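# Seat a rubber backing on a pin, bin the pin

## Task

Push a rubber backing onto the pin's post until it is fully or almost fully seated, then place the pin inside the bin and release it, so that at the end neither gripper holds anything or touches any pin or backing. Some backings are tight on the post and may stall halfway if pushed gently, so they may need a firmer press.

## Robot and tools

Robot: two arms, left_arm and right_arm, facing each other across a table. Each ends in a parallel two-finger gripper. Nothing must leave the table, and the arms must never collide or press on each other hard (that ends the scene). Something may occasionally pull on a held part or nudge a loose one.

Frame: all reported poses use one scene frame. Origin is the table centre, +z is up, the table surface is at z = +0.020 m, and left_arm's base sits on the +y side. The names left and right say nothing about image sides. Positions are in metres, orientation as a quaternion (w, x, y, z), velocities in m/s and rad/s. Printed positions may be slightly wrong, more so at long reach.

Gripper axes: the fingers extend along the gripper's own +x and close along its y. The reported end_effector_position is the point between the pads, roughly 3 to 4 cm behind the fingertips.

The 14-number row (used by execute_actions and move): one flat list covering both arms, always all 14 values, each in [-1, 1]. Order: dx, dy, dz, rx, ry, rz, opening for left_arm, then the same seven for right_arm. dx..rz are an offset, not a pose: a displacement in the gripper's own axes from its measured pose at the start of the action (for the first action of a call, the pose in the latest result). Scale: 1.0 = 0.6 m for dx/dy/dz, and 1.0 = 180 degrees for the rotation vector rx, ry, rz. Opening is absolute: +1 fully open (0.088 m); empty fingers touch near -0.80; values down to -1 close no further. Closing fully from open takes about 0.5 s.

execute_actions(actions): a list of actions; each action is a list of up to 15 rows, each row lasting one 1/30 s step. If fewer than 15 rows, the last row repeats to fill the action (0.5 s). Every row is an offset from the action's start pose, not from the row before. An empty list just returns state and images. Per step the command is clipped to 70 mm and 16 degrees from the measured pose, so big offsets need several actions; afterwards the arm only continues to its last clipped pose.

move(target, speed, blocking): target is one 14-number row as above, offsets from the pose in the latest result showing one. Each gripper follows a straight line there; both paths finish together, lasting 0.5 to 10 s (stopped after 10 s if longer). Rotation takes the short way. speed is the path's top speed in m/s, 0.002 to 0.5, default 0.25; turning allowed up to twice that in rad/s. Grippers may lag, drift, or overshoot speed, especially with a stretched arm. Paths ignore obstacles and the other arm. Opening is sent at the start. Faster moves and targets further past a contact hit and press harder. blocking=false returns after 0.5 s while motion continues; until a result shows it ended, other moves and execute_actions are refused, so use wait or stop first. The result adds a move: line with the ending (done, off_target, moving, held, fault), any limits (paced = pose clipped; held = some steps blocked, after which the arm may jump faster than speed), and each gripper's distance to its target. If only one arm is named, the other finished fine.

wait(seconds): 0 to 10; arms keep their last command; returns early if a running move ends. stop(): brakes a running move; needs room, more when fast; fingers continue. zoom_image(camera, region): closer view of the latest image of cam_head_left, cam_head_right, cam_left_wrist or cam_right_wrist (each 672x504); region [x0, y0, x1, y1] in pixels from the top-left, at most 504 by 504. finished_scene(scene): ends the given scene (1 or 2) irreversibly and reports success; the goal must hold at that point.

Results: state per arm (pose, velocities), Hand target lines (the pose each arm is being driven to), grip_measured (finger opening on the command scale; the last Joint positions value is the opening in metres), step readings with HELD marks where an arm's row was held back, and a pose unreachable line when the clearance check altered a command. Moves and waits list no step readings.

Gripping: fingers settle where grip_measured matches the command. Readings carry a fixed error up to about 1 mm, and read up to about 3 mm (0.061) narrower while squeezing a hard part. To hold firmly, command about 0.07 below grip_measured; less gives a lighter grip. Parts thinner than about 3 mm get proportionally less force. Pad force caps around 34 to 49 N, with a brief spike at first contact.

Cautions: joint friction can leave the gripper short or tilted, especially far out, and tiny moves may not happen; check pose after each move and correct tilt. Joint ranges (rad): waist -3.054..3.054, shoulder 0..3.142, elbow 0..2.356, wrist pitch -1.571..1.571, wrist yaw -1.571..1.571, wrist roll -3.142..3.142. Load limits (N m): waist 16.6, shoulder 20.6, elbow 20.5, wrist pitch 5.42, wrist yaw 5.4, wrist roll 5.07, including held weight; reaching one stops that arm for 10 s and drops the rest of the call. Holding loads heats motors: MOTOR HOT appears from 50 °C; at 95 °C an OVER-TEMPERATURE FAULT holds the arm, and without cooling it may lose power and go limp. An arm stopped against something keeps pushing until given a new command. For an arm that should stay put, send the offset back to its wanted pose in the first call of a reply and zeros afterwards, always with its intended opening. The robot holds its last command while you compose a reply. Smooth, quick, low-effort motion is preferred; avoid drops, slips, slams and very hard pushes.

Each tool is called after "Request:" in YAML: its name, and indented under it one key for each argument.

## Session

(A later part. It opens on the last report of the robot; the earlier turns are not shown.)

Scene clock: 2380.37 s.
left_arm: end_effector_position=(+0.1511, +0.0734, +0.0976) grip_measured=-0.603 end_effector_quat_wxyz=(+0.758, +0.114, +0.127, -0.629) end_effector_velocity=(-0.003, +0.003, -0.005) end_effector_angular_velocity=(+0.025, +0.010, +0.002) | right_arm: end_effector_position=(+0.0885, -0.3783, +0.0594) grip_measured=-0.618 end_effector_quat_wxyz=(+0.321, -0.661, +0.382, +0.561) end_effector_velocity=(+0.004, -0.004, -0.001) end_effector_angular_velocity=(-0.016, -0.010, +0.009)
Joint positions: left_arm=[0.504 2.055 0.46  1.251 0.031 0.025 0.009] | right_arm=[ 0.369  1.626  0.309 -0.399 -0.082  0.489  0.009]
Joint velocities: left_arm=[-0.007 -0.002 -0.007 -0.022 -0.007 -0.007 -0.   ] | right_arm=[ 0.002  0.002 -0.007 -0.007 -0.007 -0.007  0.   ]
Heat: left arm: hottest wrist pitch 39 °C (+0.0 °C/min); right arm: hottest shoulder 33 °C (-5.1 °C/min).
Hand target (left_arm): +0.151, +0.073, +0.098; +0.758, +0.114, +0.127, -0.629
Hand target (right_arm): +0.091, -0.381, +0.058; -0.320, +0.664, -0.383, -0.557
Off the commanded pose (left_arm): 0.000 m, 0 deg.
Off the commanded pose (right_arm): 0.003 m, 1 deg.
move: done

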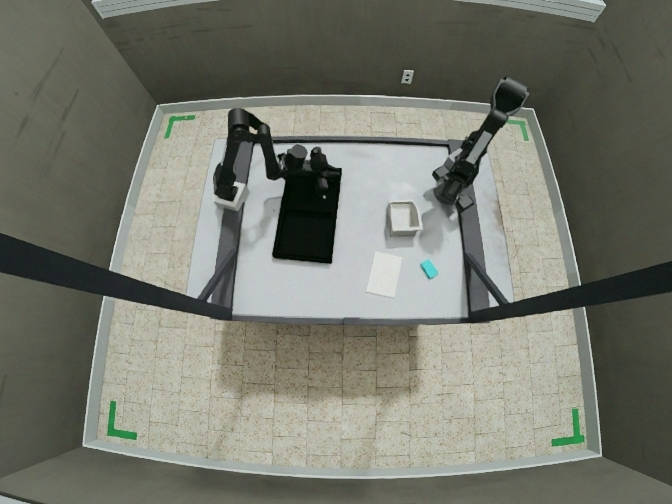

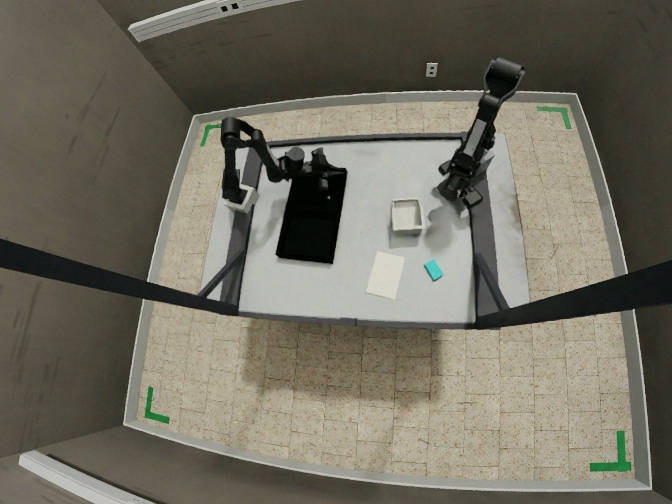

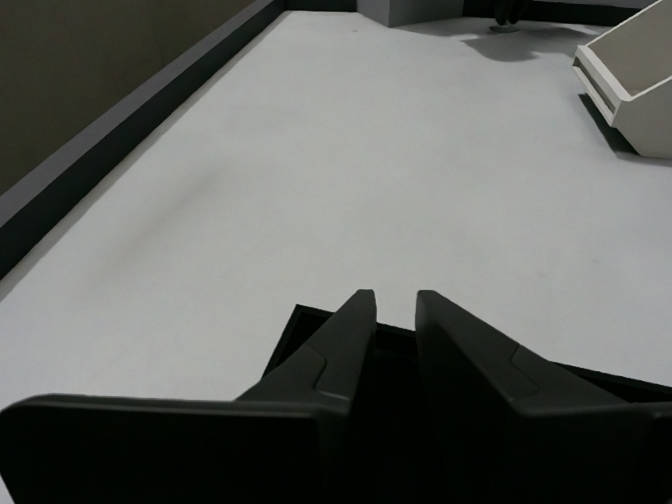

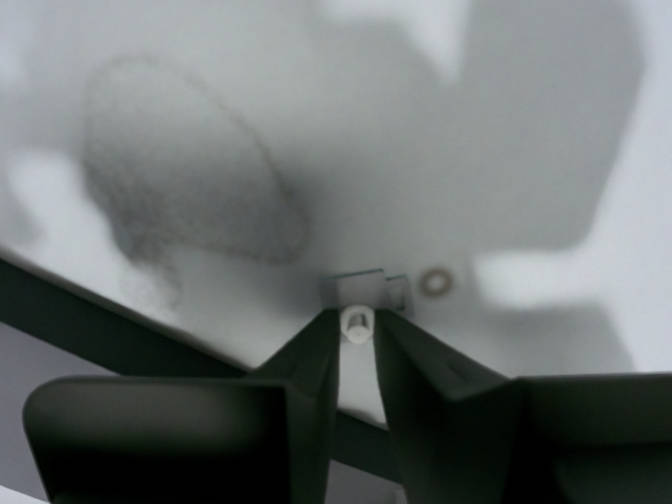

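Request:
execute_actions:
  actions:
    - [[0,0,0,0,0,0,-0.6, 0,0,0,0,0,0,-0.635],[0,0,0,0,0,0,-0.6, 0,0,0,0,0,0,-0.65],[0,0,0,0,0,0,-0.6, 0,0,0,0,0,0,-0.665],[0,0,0,0,0,0,-0.6, 0,0,0,0,0,0,-0.68],[0,0,0,0,0,0,-0.6, 0,0,0,0,0,0,-0.69],[0,0,0,0,0,0,-0.6, 0,0,0,0,0,0,-0.70],[0,0,0,0,0,0,-0.6, 0,0,0,0,0,0,-0.71],[0,0,0,0,0,0,-0.6, 0,0,0,0,0,0,-0.72],[0,0,0,0,0,0,-0.6, 0,0,0,0,0,0,-0.73],[0,0,0,0,0,0,-0.6, 0,0,0,0,0,0,-0.74],[0,0,0,0,0,0,-0.6, 0,0,0,0,0,0,-0.75],[0,0,0,0,0,0,-0.6, 0,0,0,0,0,0,-0.76]]

Request:
zoom_image:
  camera: "cam_right_wrist"
  region: [290, 250, 430, 370]

Scene clock: 2390.00 s.
left_arm: end_effector_position=(+0.1511, +0.0734, +0.0976) grip_measured=-0.603 end_effector_quat_wxyz=(+0.758, +0.114, +0.127, -0.629) end_effector_velocity=(-0.001, +0.003, -0.002) end_effector_angular_velocity=(+0.008, +0.025, +0.003) | right_arm: end_effector_position=(+0.0886, -0.3783, +0.0593) grip_measured=-0.743 end_effector_quat_wxyz=(+0.321, -0.661, +0.382, +0.561) end_effector_velocity=(-0.002, +0.003, +0.000) end_effector_angular_velocity=(+0.012, +0.008, +0.006)
Joint positions: left_arm=[0.504 2.055 0.46  1.251 0.031 0.025 0.009] | right_arm=[ 0.369  1.626  0.309 -0.398 -0.082  0.489  0.003]
Joint velocities: left_arm=[ 0.002 -0.002 -0.007 -0.007  0.007 -0.022 -0.   ] | right_arm=[-0.002 -0.002  0.002  0.007  0.007 -0.007 -0.004]
Heat: left arm: hottest wrist pitch 39 °C (+0.0 °C/min); right arm: hottest shoulder 32 °C (-5.0 °C/min).
Hand target (left_arm): +0.151, +0.073, +0.098; +0.758, +0.114, +0.127, -0.629
Hand target (right_arm): +0.089, -0.378, +0.059; -0.321, +0.661, -0.382, -0.561
Off the commanded pose (left_arm): 0.000 m, 0 deg.
Off the commanded pose (right_arm): 0.000 m, 0 deg.
Step readings (end_effector_position):
0: left_arm (+0.1511, +0.0734, +0.0976) | right_arm (+0.0886, -0.3783, +0.0593)
1: left_arm (+0.1511, +0.0734, +0.0976) | right_arm (+0.0886, -0.3783, +0.0593)
2: left_arm (+0.1511, +0.0734, +0.0976) | right_arm (+0.0886, -0.3783, +0.0593)
4: left_arm (+0.1511, +0.0734, +0.0976) | right_arm (+0.0886, -0.3783, +0.0593)
8: left_arm (+0.1511, +0.0734, +0.0976) | right_arm (+0.0886, -0.3783, +0.0593)
15: end_effector_position above

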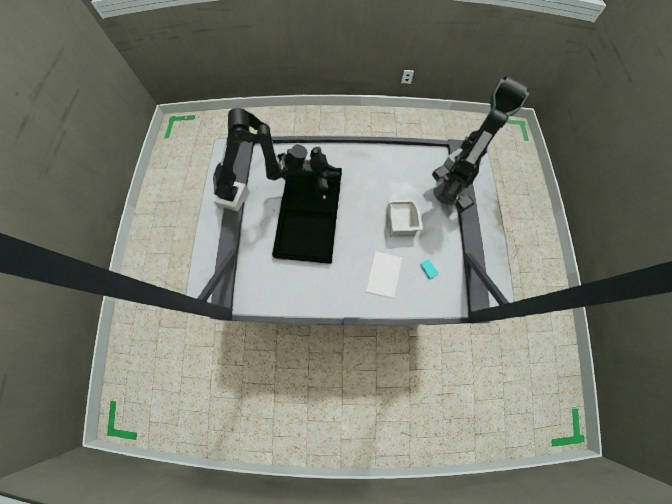

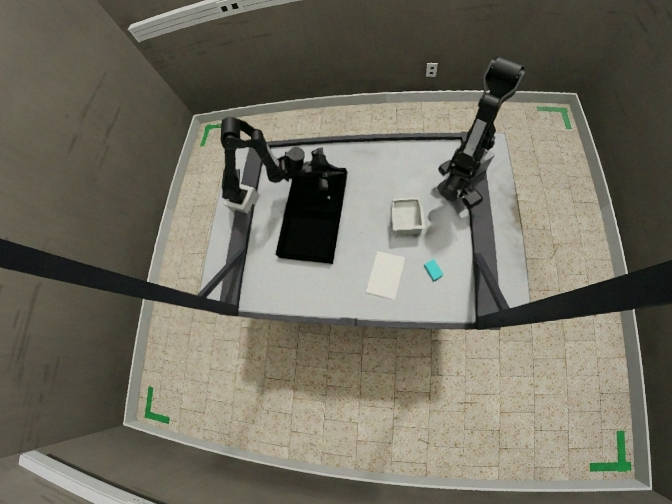

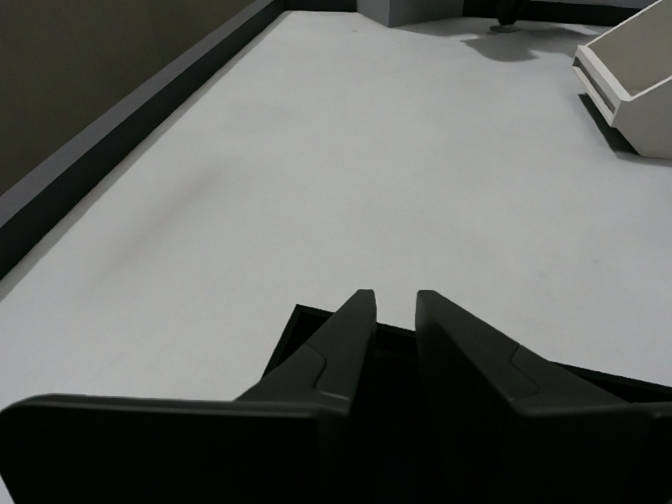

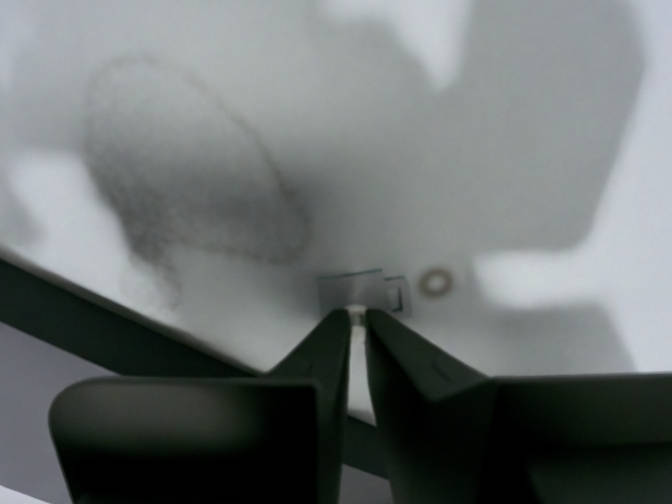

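Region (290, 250, 430, 370) of cam_right_wrist's 672x504 image, scaled by 3.600, with more detail than that image has; it fills the top 432 rows of this view, and the rest is white.

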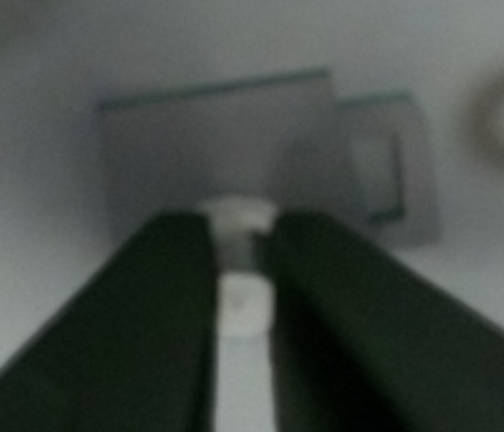

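Request:
move:
  target: [0,0,0,0,0,0,-0.6, -0.1505,-0.0077,-0.0107,0,0,0,-0.76]
  speed: 0.1

Scene clock: 2486.07 s.
left_arm: end_effector_position=(+0.1511, +0.0734, +0.0976) grip_measured=-0.603 end_effector_quat_wxyz=(+0.758, +0.114, +0.127, -0.629) end_effector_velocity=(-0.004, -0.001, +0.002) end_effector_angular_velocity=(-0.013, +0.026, -0.016) | right_arm: end_effector_position=(+0.0898, -0.3708, +0.1469) grip_measured=-0.750 end_effector_quat_wxyz=(+0.320, -0.663, +0.383, +0.558) end_effector_velocity=(+0.001, +0.001, +0.001) end_effector_angular_velocity=(+0.008, -0.003, -0.009)
Joint positions: left_arm=[0.504 2.055 0.46  1.251 0.031 0.025 0.009] | right_arm=[ 0.318  1.257  0.51  -0.98  -0.078  0.439  0.002]
Joint velocities: left_arm=[-0.002 -0.002 -0.002  0.007  0.022 -0.022 -0.   ] | right_arm=[-0.002 -0.007  0.002 -0.007  0.007  0.007 -0.   ]
Heat: left arm: hottest wrist pitch 39 °C (+0.0 °C/min); right arm: hottest shoulder 31 °C (-1.0 °C/min).
Hand target (left_arm): +0.151, +0.073, +0.098; +0.758, +0.114, +0.127, -0.629
Hand target (right_arm): +0.089, -0.369, +0.149; -0.321, +0.661, -0.382, -0.561
Off the commanded pose (left_arm): 0.000 m, 0 deg.
Off the commanded pose (right_arm): 0.004 m, 0 deg.
move: done

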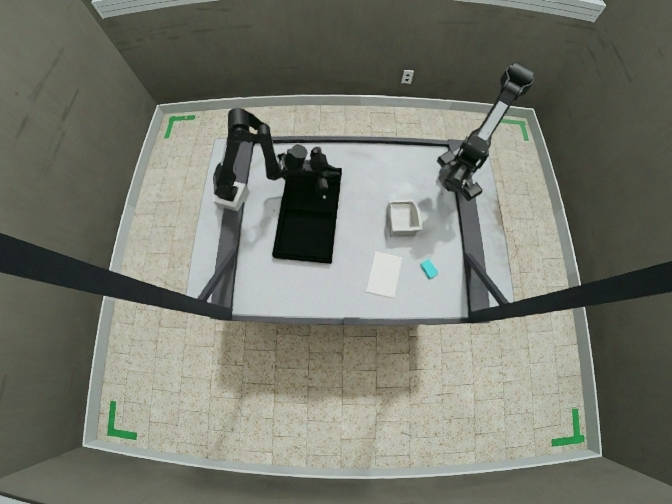

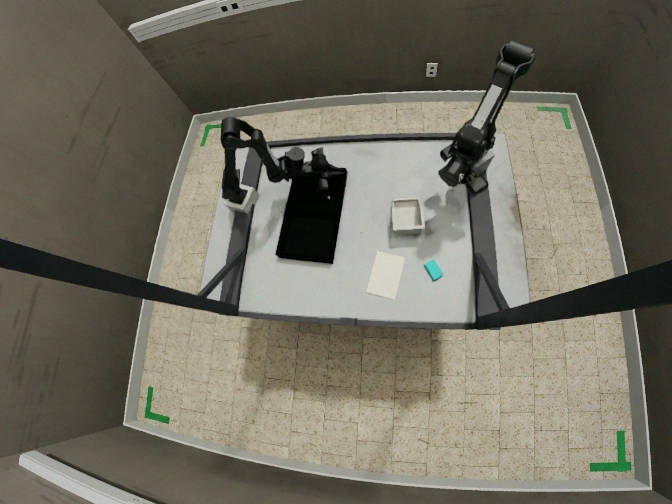

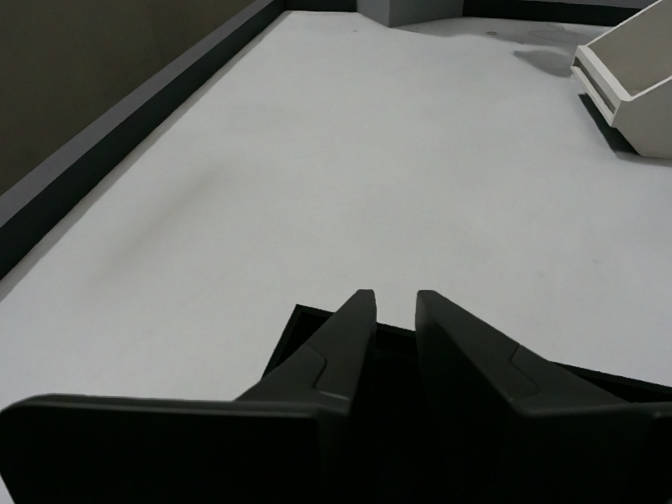

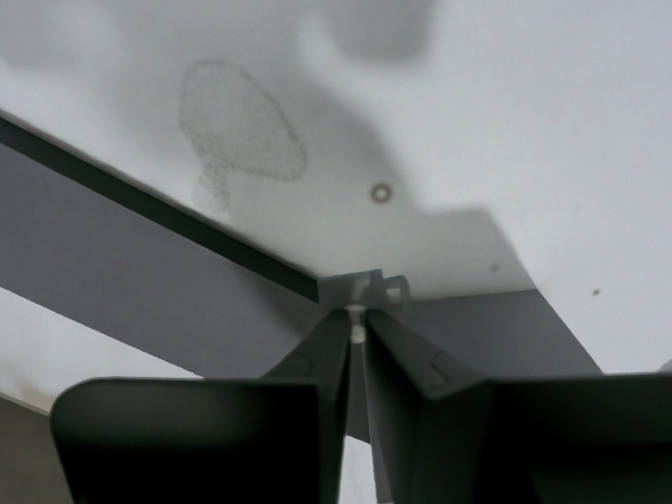

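Request:
move:
  target: [-0.1382,-0.0238,0.088,0.010,-0.0649,-0.0577,-0.2, -0.1204,-0.3334,0.4101,0.0967,-0.5491,-0.0827,-0.76]
  speed: 0.25

Scene clock: 2558.43 s.
left_arm: end_effector_position=(+0.1263, +0.1273, +0.1753) grip_measured=-0.203 end_effector_quat_wxyz=(+0.706, +0.048, +0.050, -0.705) end_effector_velocity=(+0.002, +0.002, -0.001) end_effector_angular_velocity=(+0.008, +0.021, +0.022) | right_arm: end_effector_position=(+0.1310, -0.0507, +0.1775) grip_measured=-0.750 end_effector_quat_wxyz=(+0.639, -0.059, +0.054, +0.765) end_effector_velocity=(-0.000, +0.002, -0.001) end_effector_angular_velocity=(-0.004, +0.008, +0.004)
Joint positions: left_arm=[0.58  1.697 0.205 1.346 0.293 0.039 0.029] | right_arm=[-0.476  2.083  0.362  1.561 -0.004  0.007  0.002]
Joint velocities: left_arm=[-0.002 -0.007 -0.007 -0.007 -0.022 -0.022 -0.   ] | right_arm=[-0.002  0.002  0.007 -0.007 -0.007  0.007  0.   ]
Heat: left arm: hottest wrist pitch 40 °C (+1.0 °C/min); right arm: hottest shoulder 30 °C (-1.0 °C/min).
Hand target (left_arm): +0.126, +0.130, +0.176; +0.706, +0.049, +0.049, -0.705
Hand target (right_arm): +0.131, -0.050, +0.176; +0.638, -0.059, +0.056, +0.765
Off the commanded pose (left_arm): 0.003 m, 0 deg.
Off the commanded pose (right_arm): 0.005 m, 9 deg.
joint sent to its limit (right arm) — the command would take joint 4 (wrist pitch) past its upper limit, so that joint was sent only as far as its limit.
move: off_target (right_arm)

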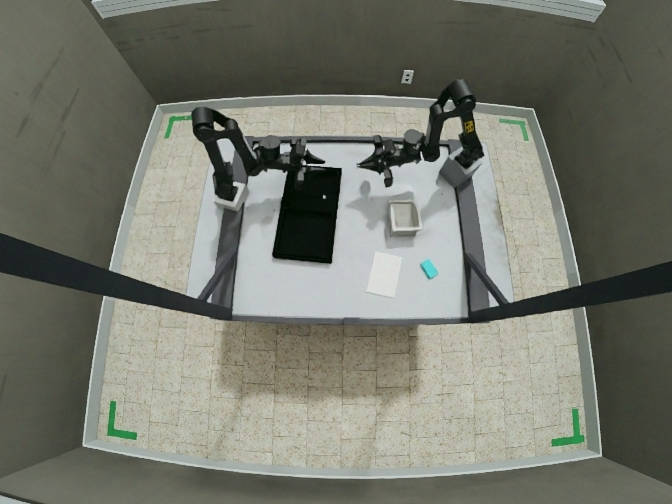

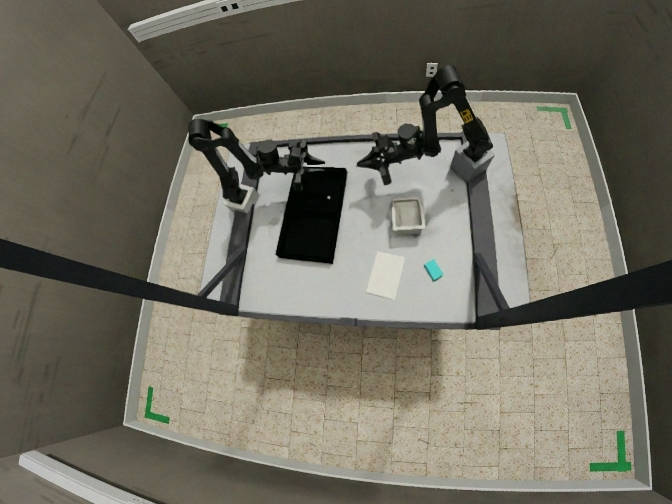

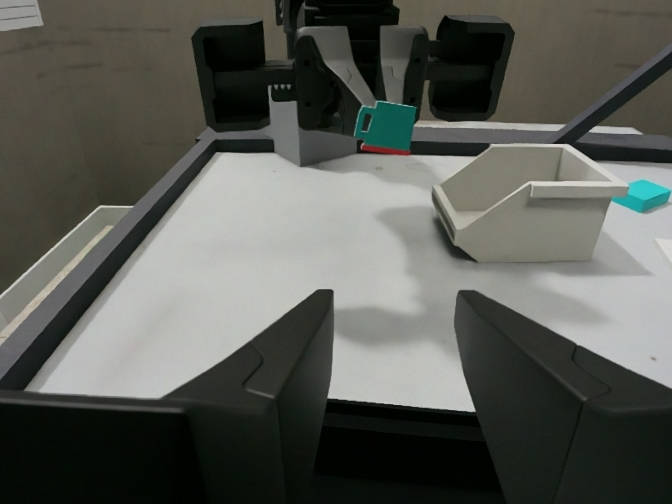

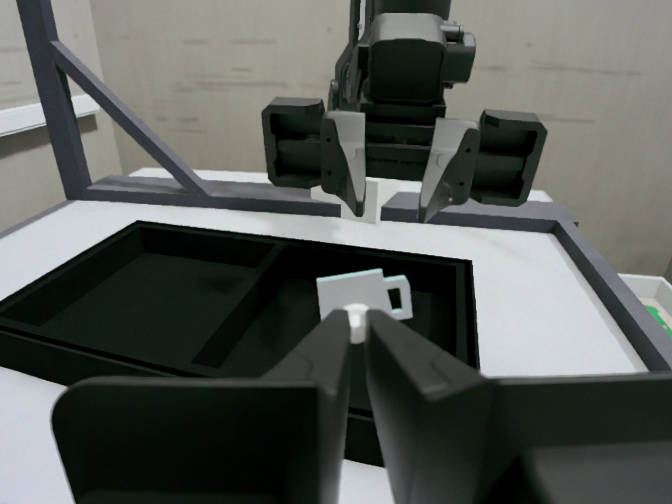

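Request:
zoom_image:
  camera: "cam_left_wrist"
  region: [330, 80, 440, 170]

Request:
zoom_image:
  camera: "cam_right_wrist"
  region: [300, 255, 430, 355]

Region (330, 80, 440, 170) of cam_left_wrist's 672x504 image, scaled by 4.582, with more detail than that image has; it fills the top 412 rows of this view, and the rest is white.

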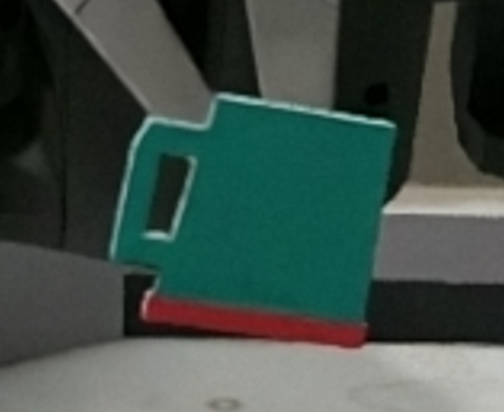

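Region (300, 255, 430, 355) of cam_right_wrist's 672x504 image, scaled by 3.877, with more detail than that image has; it fills the top 388 rows of this view, and the rest is white.

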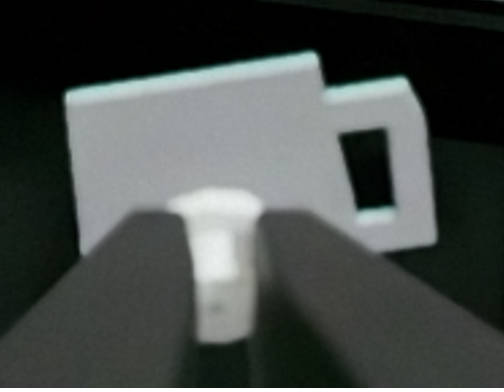

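Request:
move:
  target: [0.0805,-0.0288,0.082,0.4948,0.0086,0.0777,-0.2, -0.0114,0,0.0708,0.0556,0.005,0,-0.76]
  speed: 0.3

Scene clock: 2634.23 s.
left_arm: end_effector_position=(+0.1097, +0.0758, +0.2157) grip_measured=-0.203 end_effector_quat_wxyz=(+0.543, +0.541, -0.449, -0.459) end_effector_velocity=(+0.000, +0.002, -0.003) end_effector_angular_velocity=(+0.011, +0.008, +0.005) | right_arm: end_effector_position=(+0.1313, -0.0517, +0.2178) grip_measured=-0.750 end_effector_quat_wxyz=(+0.642, -0.012, +0.126, +0.757) end_effector_velocity=(+0.000, -0.001, -0.001) end_effector_angular_velocity=(-0.008, +0.005, -0.006)
Joint positions: left_arm=[ 0.348  1.739  0.386  1.344 -0.111  1.559  0.029] | right_arm=[-0.477  1.79   0.362  1.248 -0.004  0.179  0.002]
Joint velocities: left_arm=[-0.002 -0.002 -0.007 -0.007 -0.007 -0.007  0.   ] | right_arm=[ 0.002 -0.002 -0.002 -0.007  0.007  0.007 -0.   ]
Heat: left arm: hottest wrist pitch 39 °C (+0.0 °C/min); right arm: hottest wrist pitch 35 °C (+4.0 °C/min).
Hand target (left_arm): +0.109, +0.073, +0.217; +0.543, +0.541, -0.452, -0.456
Hand target (right_arm): +0.131, -0.051, +0.220; +0.641, -0.009, +0.126, +0.757
Off the commanded pose (left_arm): 0.004 m, 1 deg.
Off the commanded pose (right_arm): 0.003 m, 0 deg.
move: done

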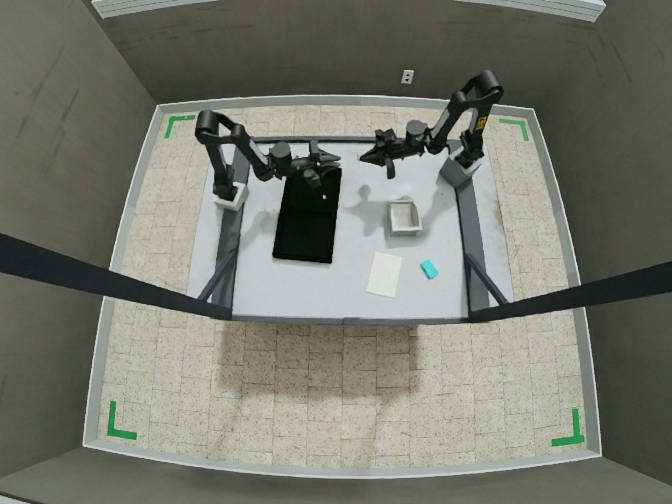

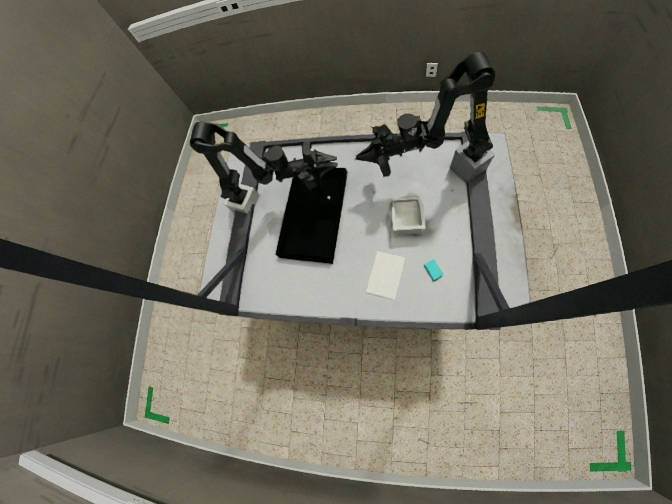

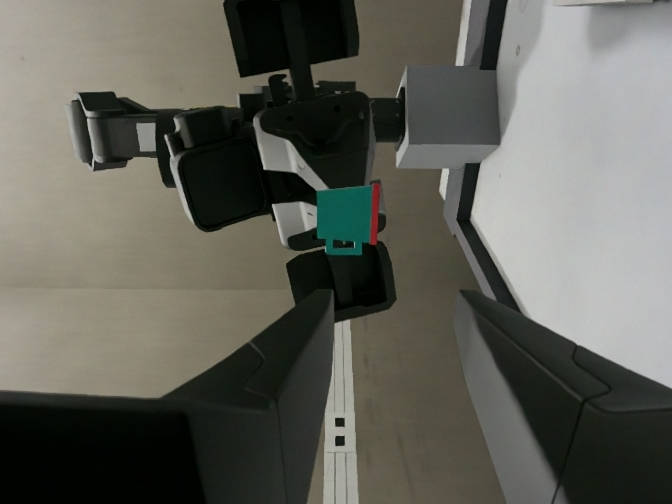

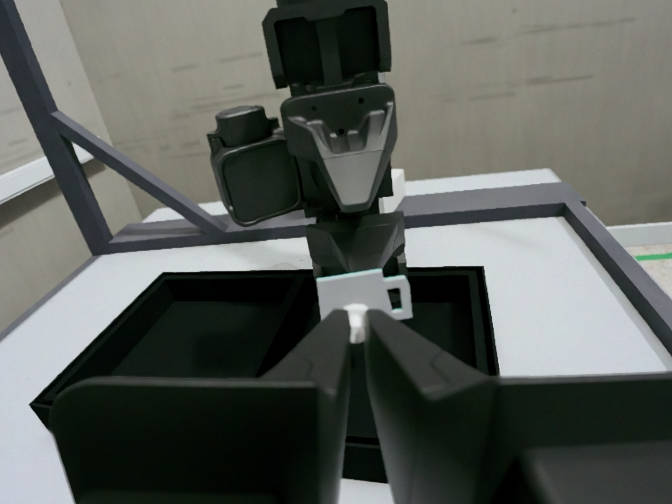

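Request:
move:
  target: [0.0455,0.0217,0.0083,0,0,0,-0.2, 0,0,0,0,0,0,-0.76]
  speed: 0.05

Scene clock: 2650.47 s.
left_arm: end_effector_position=(+0.1102, +0.0512, +0.2275) grip_measured=-0.203 end_effector_quat_wxyz=(+0.542, +0.542, -0.449, -0.460) end_effector_velocity=(+0.000, +0.000, -0.009) end_effector_angular_velocity=(+0.030, +0.009, +0.005) | right_arm: end_effector_position=(+0.1313, -0.0517, +0.2177) grip_measured=-0.750 end_effector_quat_wxyz=(+0.642, -0.012, +0.126, +0.757) end_effector_velocity=(+0.000, -0.000, -0.000) end_effector_angular_velocity=(+0.004, -0.008, -0.003)
Joint positions: left_arm=[ 0.344  1.747  0.497  1.238 -0.114  1.56   0.029] | right_arm=[-0.477  1.79   0.362  1.248 -0.004  0.179  0.002]
Joint velocities: left_arm=[-0.002  0.007 -0.002 -0.022 -0.007 -0.007 -0.   ] | right_arm=[ 0.002  0.002 -0.002  0.007  0.007 -0.007 -0.   ]
Heat: left arm: hottest wrist pitch 40 °C (+1.0 °C/min); right arm: hottest wrist pitch 34 °C (+3.0 °C/min).
Hand target (left_arm): +0.110, +0.048, +0.228; +0.543, +0.541, -0.449, -0.459
Hand target (right_arm): +0.131, -0.052, +0.218; +0.642, -0.012, +0.126, +0.757
Off the commanded pose (left_arm): 0.003 m, 0 deg.
Off the commanded pose (right_arm): 0.000 m, 0 deg.
move: done

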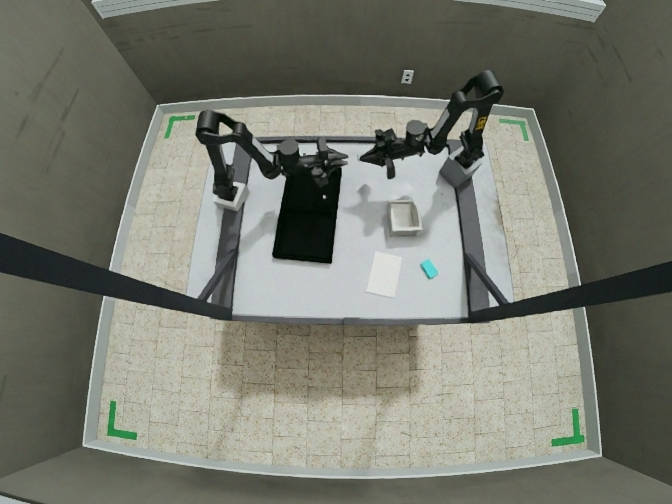

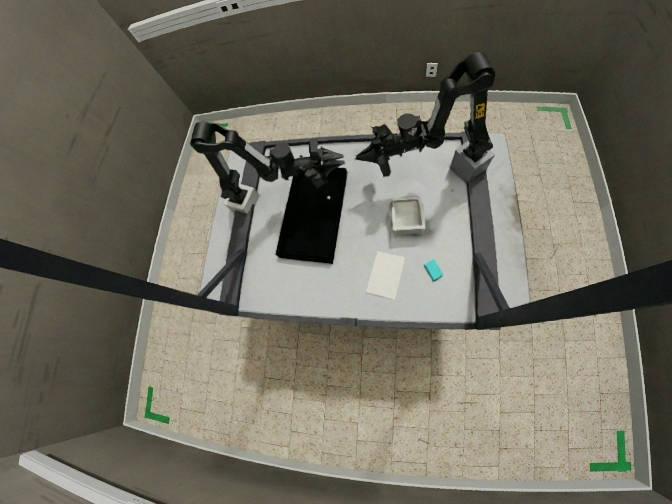

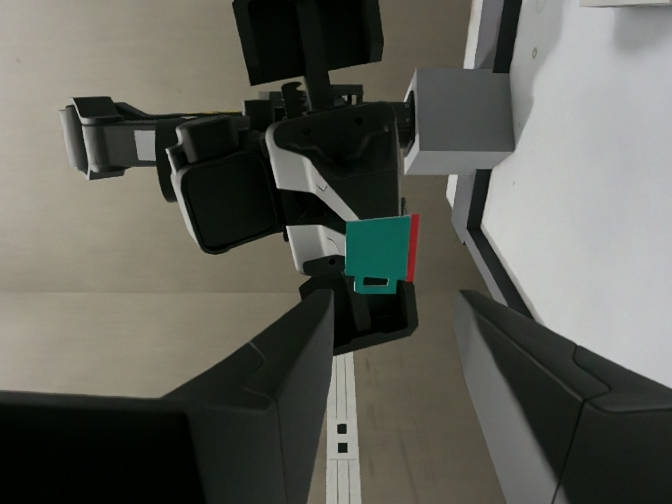

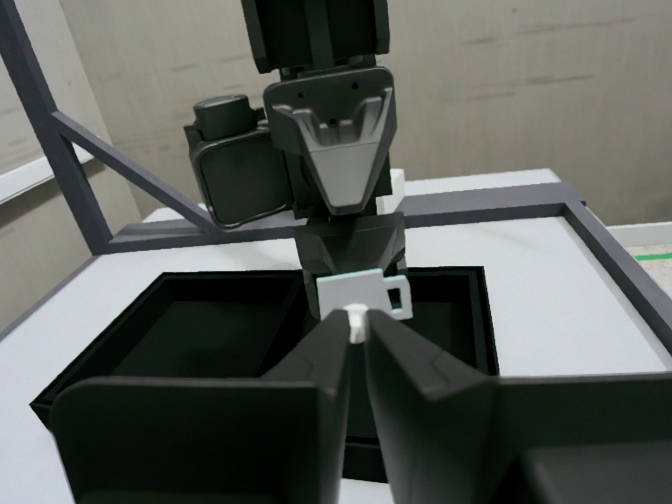

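Request:
move:
  target: [0.035,0.0077,0,0,0,0,-0.2, 0,0,0,0,0,0,-0.76]
  speed: 0.03

Request:
zoom_image:
  camera: "cam_left_wrist"
  region: [310, 210, 480, 350]

Request:
zoom_image:
  camera: "cam_right_wrist"
  region: [280, 200, 440, 360]

Scene clock: 2668.33 s.
left_arm: end_effector_position=(+0.1126, +0.0336, +0.2307) grip_measured=-0.203 end_effector_quat_wxyz=(+0.541, +0.543, -0.448, -0.460) end_effector_velocity=(+0.002, +0.001, -0.000) end_effector_angular_velocity=(-0.004, +0.007, +0.020) | right_arm: end_effector_position=(+0.1313, -0.0517, +0.2177) grip_measured=-0.750 end_effector_quat_wxyz=(+0.642, -0.012, +0.126, +0.757) end_effector_velocity=(-0.002, -0.001, -0.001) end_effector_angular_velocity=(-0.006, -0.007, +0.011)
Joint positions: left_arm=[ 0.348  1.781  0.573  1.193 -0.11   1.56   0.029] | right_arm=[-0.477  1.79   0.362  1.248 -0.004  0.179  0.002]
Joint velocities: left_arm=[-0.002  0.002 -0.002  0.007 -0.022 -0.007 -0.   ] | right_arm=[ 0.002 -0.002 -0.002 -0.007 -0.007 -0.007  0.   ]
Heat: left arm: hottest wrist pitch 40 °C (+1.0 °C/min); right arm: hottest wrist pitch 35 °C (+2.0 °C/min).
Hand target (left_arm): +0.114, +0.030, +0.232; +0.541, +0.542, -0.449, -0.460
Hand target (right_arm): +0.131, -0.052, +0.218; +0.642, -0.012, +0.126, +0.757
Off the commanded pose (left_arm): 0.004 m, 0 deg.
Off the commanded pose (right_arm): 0.000 m, 0 deg.
move: done

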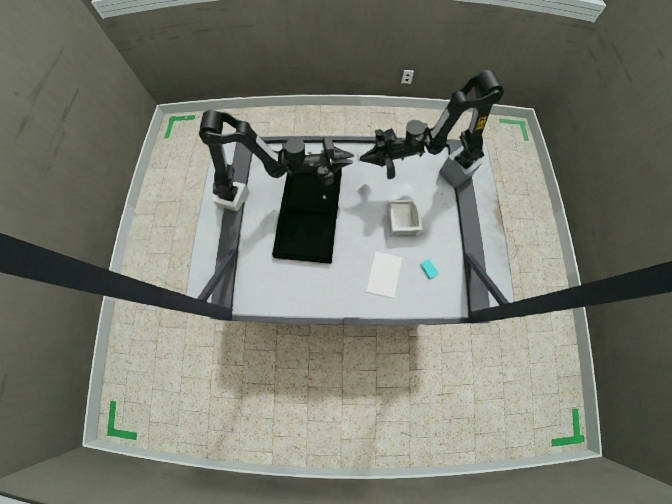

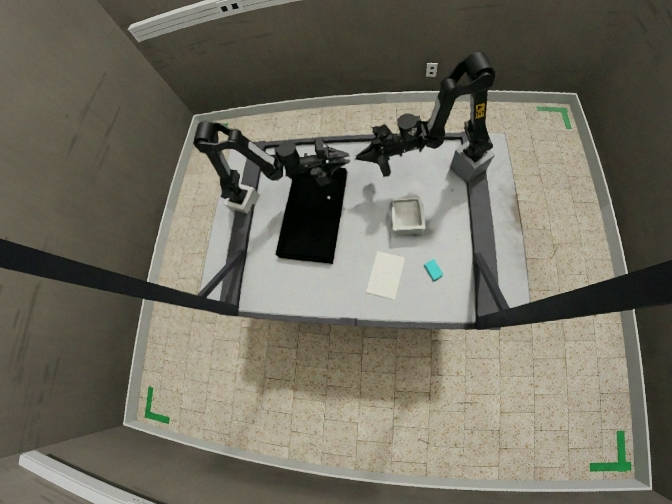

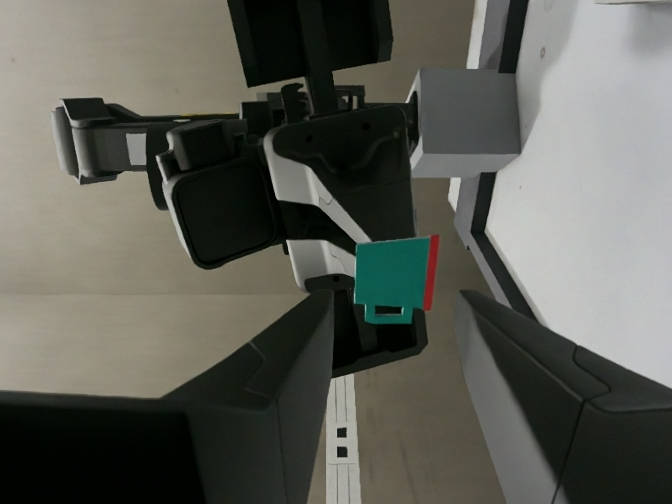

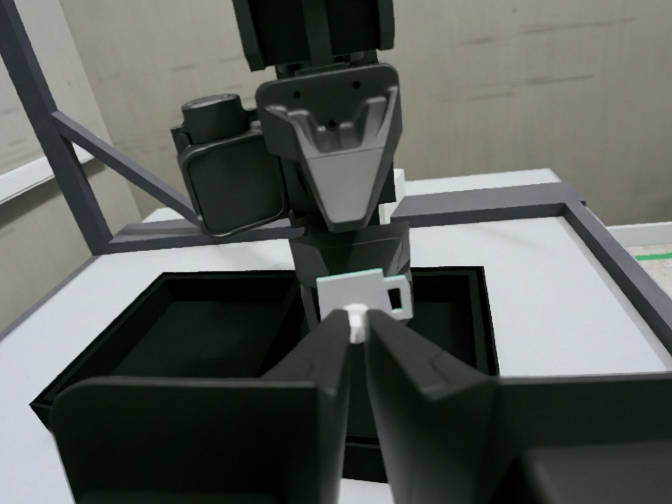

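Region (310, 210, 480, 350) of cam_left_wrist's 672x504 image, scaled by 2.965, with more detail than that image has; it fills the top 415 rows of this view, and the rest is white.

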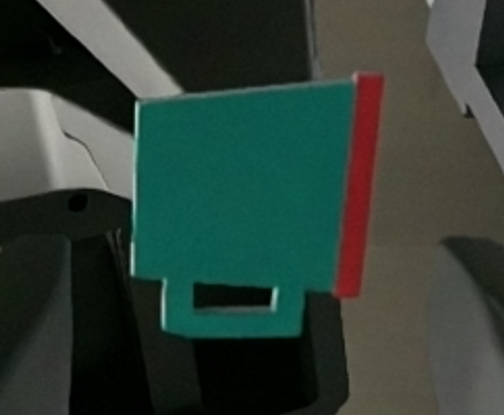

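Region (280, 200, 440, 360) of cam_right_wrist's 672x504 image, scaled by 3.150, with more detail than that image has.

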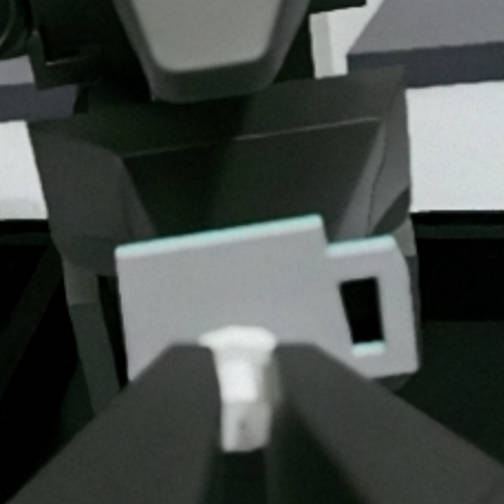

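Request:
move:
  target: [0.0255,0.002,-0.002,0,0,0,-0.27, 0,0,0,0,0,0,-0.76]
  speed: 0.02

Request:
zoom_image:
  camera: "cam_left_wrist"
  region: [310, 230, 480, 370]

Request:
zoom_image:
  camera: "cam_right_wrist"
  region: [280, 200, 440, 360]

Scene clock: 2688.13 s.
left_arm: end_effector_position=(+0.1153, +0.0219, +0.2309) grip_measured=-0.267 end_effector_quat_wxyz=(+0.540, +0.544, -0.447, -0.461) end_effector_velocity=(+0.002, -0.000, -0.008) end_effector_angular_velocity=(+0.035, +0.009, +0.020) | right_arm: end_effector_position=(+0.1313, -0.0517, +0.2177) grip_measured=-0.750 end_effector_quat_wxyz=(+0.642, -0.012, +0.126, +0.757) end_effector_velocity=(-0.002, -0.000, +0.005) end_effector_angular_velocity=(+0.020, +0.015, +0.018)
Joint positions: left_arm=[ 0.354  1.813  0.623  1.172 -0.105  1.56   0.026] | right_arm=[-0.477  1.79   0.362  1.248 -0.004  0.179  0.002]
Joint velocities: left_arm=[-0.002  0.002  0.002 -0.037 -0.022 -0.007 -0.   ] | right_arm=[-0.002 -0.002 -0.002  0.022 -0.022  0.007 -0.   ]
Heat: left arm: hottest wrist pitch 39 °C (+0.0 °C/min); right arm: hottest wrist pitch 35 °C (+0.0 °C/min).
Hand target (left_arm): +0.116, +0.019, +0.232; +0.541, +0.543, -0.448, -0.460
Hand target (right_arm): +0.131, -0.052, +0.218; +0.642, -0.012, +0.126, +0.757
Off the commanded pose (left_arm): 0.003 m, 0 deg.
Off the commanded pose (right_arm): 0.000 m, 0 deg.
move: done

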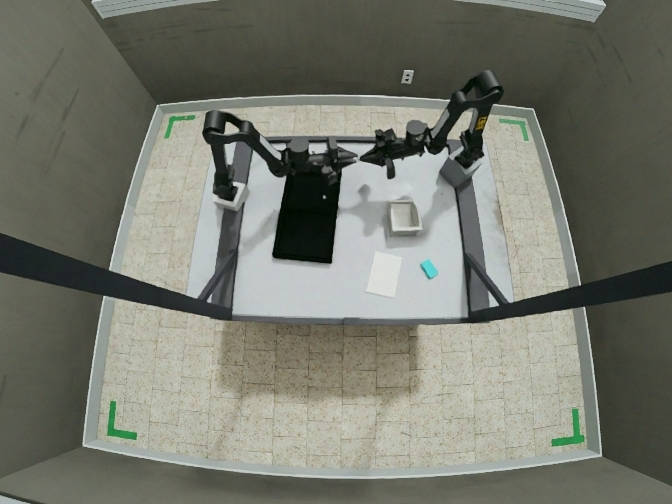

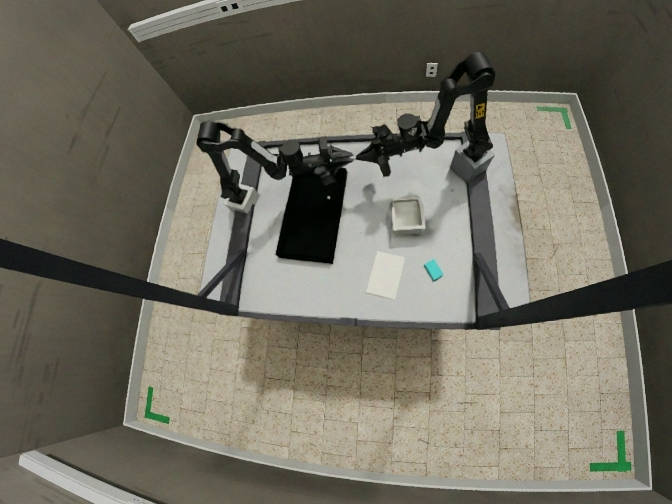

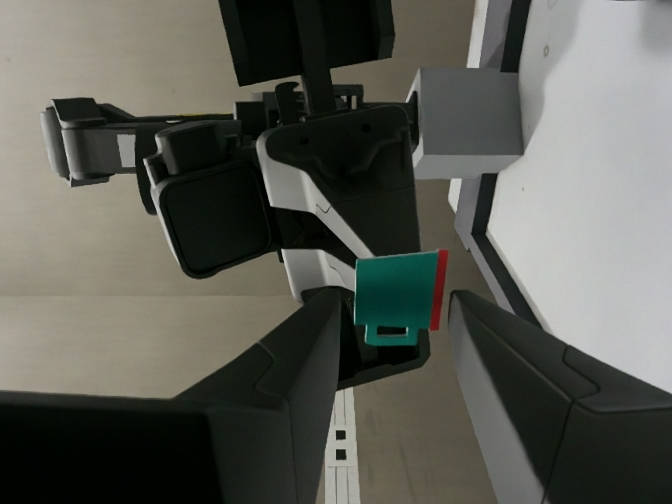

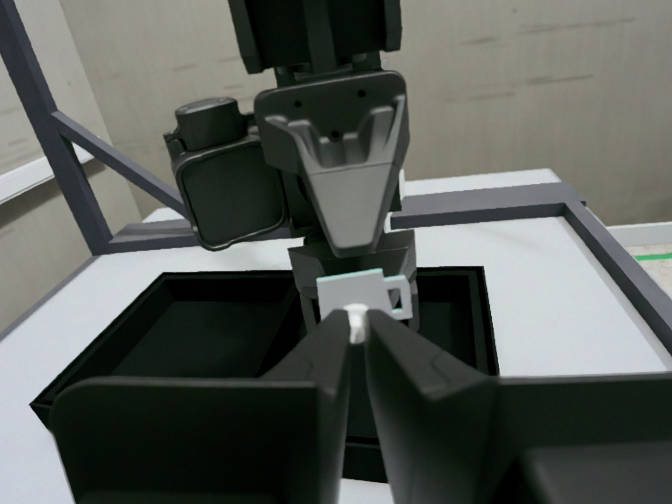

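Region (310, 230, 480, 370) of cam_left_wrist's 672x504 image, scaled by 2.965, with more detail than that image has; it fills the top 415 rows of this view, and the rest is white.

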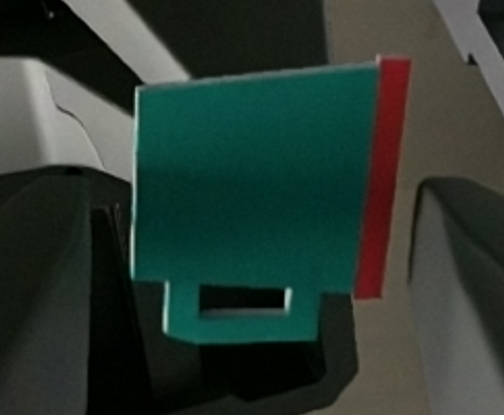

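Region (280, 200, 440, 360) of cam_right_wrist's 672x504 image, scaled by 3.150, with more detail than that image has.

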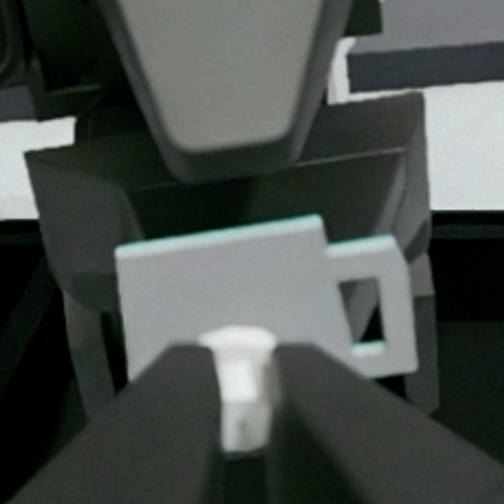

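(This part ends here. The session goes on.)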